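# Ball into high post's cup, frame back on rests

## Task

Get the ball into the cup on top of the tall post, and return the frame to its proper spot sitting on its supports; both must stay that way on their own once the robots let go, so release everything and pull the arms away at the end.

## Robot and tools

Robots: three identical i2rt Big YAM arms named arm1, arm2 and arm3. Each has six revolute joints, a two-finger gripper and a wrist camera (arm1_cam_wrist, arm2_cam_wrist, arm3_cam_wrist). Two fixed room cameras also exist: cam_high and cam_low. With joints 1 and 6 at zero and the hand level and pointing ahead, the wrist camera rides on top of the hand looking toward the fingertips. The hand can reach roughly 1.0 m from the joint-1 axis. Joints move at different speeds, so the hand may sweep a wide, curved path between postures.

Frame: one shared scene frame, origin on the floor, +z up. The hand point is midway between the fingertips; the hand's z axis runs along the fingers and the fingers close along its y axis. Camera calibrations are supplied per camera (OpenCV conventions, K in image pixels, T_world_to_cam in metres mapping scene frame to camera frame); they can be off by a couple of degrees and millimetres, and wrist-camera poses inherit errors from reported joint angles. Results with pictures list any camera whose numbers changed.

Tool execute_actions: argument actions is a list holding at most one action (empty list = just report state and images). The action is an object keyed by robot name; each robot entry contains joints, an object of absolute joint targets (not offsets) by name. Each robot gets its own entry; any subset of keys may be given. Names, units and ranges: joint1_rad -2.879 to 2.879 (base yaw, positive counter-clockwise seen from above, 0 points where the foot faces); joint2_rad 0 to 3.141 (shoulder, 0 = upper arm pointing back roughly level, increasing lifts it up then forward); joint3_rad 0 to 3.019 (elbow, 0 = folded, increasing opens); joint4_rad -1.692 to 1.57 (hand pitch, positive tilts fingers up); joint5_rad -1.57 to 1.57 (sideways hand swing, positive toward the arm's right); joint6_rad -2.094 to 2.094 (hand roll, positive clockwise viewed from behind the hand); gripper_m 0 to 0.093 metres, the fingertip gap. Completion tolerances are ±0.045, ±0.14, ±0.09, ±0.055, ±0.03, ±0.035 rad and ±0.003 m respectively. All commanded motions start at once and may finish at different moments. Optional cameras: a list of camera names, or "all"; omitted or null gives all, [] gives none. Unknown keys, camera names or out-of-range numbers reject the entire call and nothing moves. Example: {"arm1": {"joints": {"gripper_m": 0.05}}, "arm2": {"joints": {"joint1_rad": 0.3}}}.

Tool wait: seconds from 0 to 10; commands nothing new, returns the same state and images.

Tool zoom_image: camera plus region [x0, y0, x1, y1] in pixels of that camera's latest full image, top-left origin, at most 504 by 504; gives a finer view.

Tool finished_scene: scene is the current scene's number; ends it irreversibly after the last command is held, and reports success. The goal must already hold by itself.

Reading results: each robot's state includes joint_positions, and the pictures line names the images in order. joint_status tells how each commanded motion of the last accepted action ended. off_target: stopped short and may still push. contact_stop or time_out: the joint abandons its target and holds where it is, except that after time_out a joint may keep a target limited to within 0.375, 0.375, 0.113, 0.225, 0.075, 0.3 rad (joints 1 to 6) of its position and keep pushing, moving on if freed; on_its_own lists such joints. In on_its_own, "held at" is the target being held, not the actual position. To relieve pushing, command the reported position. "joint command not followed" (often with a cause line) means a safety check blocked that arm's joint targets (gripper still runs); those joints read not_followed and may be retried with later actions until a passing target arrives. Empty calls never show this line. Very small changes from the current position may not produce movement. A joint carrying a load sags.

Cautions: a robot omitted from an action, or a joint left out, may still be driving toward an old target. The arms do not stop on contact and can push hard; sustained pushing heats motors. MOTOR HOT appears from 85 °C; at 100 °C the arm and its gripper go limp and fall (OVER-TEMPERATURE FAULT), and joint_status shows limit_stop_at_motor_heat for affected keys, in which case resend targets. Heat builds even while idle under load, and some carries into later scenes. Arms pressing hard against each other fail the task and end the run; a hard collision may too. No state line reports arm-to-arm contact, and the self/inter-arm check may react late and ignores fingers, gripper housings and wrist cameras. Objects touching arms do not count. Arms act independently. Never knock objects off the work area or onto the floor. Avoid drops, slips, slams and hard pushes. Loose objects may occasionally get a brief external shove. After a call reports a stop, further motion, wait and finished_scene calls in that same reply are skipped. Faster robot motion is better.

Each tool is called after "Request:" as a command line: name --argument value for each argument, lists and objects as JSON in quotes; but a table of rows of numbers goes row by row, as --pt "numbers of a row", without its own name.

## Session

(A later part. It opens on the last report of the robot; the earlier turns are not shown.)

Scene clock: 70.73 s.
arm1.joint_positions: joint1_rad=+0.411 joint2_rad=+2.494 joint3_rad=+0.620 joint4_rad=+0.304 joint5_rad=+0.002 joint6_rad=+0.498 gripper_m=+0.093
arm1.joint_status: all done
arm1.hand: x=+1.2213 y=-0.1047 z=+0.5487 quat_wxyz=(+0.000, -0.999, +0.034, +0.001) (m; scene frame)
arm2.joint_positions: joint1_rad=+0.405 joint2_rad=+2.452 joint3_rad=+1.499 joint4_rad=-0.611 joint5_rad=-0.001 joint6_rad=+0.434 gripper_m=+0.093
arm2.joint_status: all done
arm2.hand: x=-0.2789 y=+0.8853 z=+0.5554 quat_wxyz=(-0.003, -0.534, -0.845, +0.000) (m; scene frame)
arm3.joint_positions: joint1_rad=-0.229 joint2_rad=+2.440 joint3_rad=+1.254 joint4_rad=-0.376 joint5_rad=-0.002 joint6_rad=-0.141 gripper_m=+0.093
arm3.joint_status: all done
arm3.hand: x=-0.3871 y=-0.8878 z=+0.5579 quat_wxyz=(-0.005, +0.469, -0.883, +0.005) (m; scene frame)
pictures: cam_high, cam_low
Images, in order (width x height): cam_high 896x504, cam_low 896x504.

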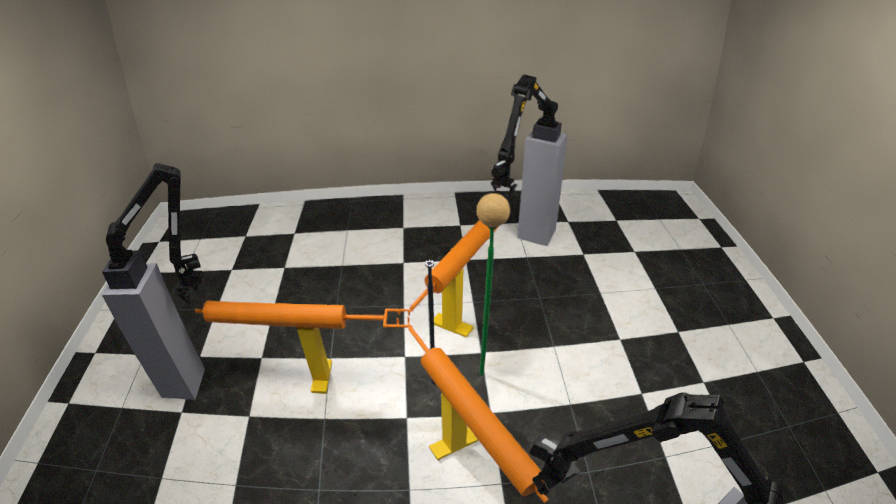

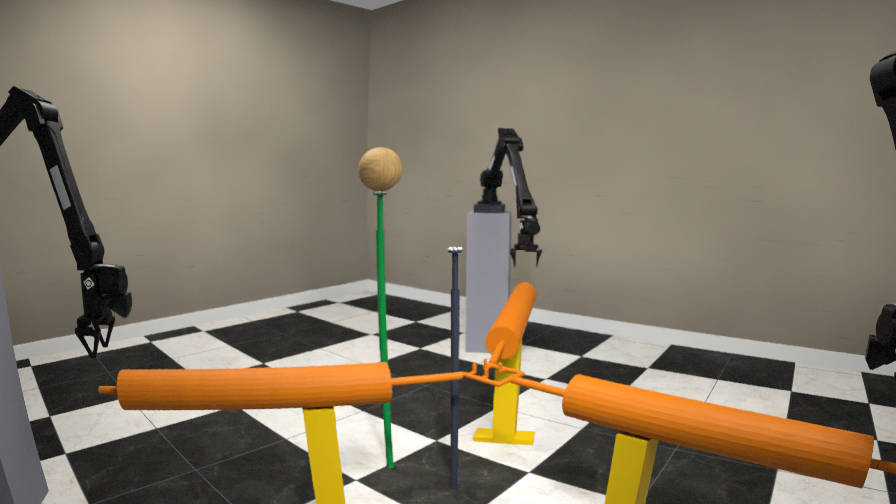

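Frame is back in place. One more retreat to be fully clear.

Request:
execute_actions --actions '[{"arm1":{"joints":{"joint2_rad":1.85,"joint4_rad":-0.1}},"arm2":{"joints":{"joint2_rad":1.95,"joint3_rad":1.3,"joint4_rad":-0.8}},"arm3":{"joints":{"joint2_rad":1.95,"joint3_rad":1.15,"joint4_rad":-0.7}}}]' --cameras '["cam_low","cam_high"]'

Scene clock: 72.33 s.
arm1.joint_positions: joint1_rad=+0.411 joint2_rad=+1.847 joint3_rad=+0.616 joint4_rad=-0.093 joint5_rad=+0.002 joint6_rad=+0.498 gripper_m=+0.093
arm1.joint_status: all done
arm1.hand: x=+1.1059 y=-0.1574 z=+0.7324 quat_wxyz=(-0.055, -0.992, +0.034, +0.111) (m; scene frame)
arm2.joint_positions: joint1_rad=+0.405 joint2_rad=+1.930 joint3_rad=+1.289 joint4_rad=-0.791 joint5_rad=-0.001 joint6_rad=+0.434 gripper_m=+0.093
arm2.joint_status: all done
arm2.hand: x=-0.2953 y=+0.8989 z=+0.7831 quat_wxyz=(-0.069, -0.533, -0.843, +0.008) (m; scene frame)
arm3.joint_positions: joint1_rad=-0.229 joint2_rad=+1.939 joint3_rad=+1.143 joint4_rad=-0.691 joint5_rad=-0.002 joint6_rad=-0.141 gripper_m=+0.093
arm3.joint_status: all done
arm3.hand: x=-0.3828 y=-0.8787 z=+0.7762 quat_wxyz=(-0.040, +0.469, -0.882, -0.008) (m; scene frame)
pictures: cam_high, cam_low
Images, in order (width x height): cam_high 896x504, cam_low 896x504.

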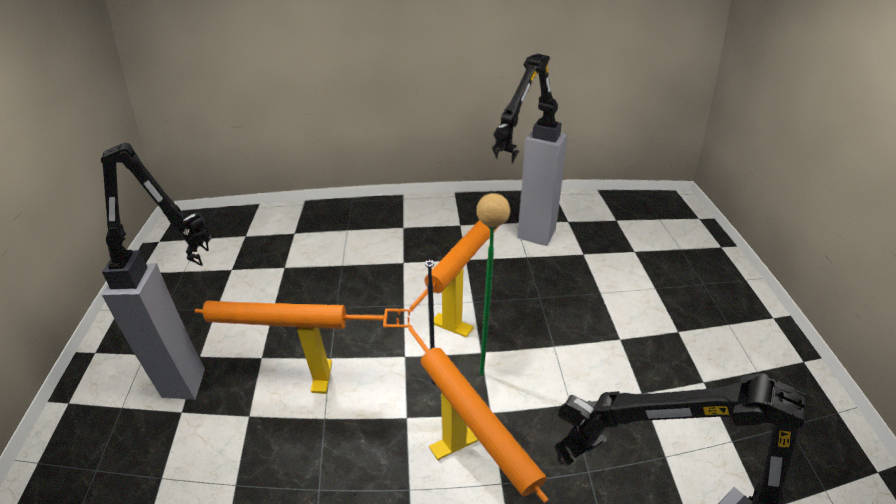

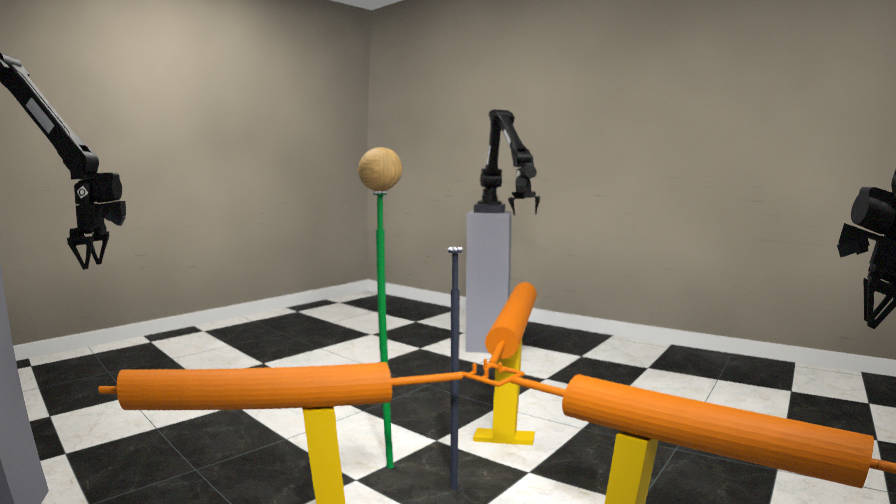

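Request:
finished_scene --scene 1

The scene is finished: the task was done.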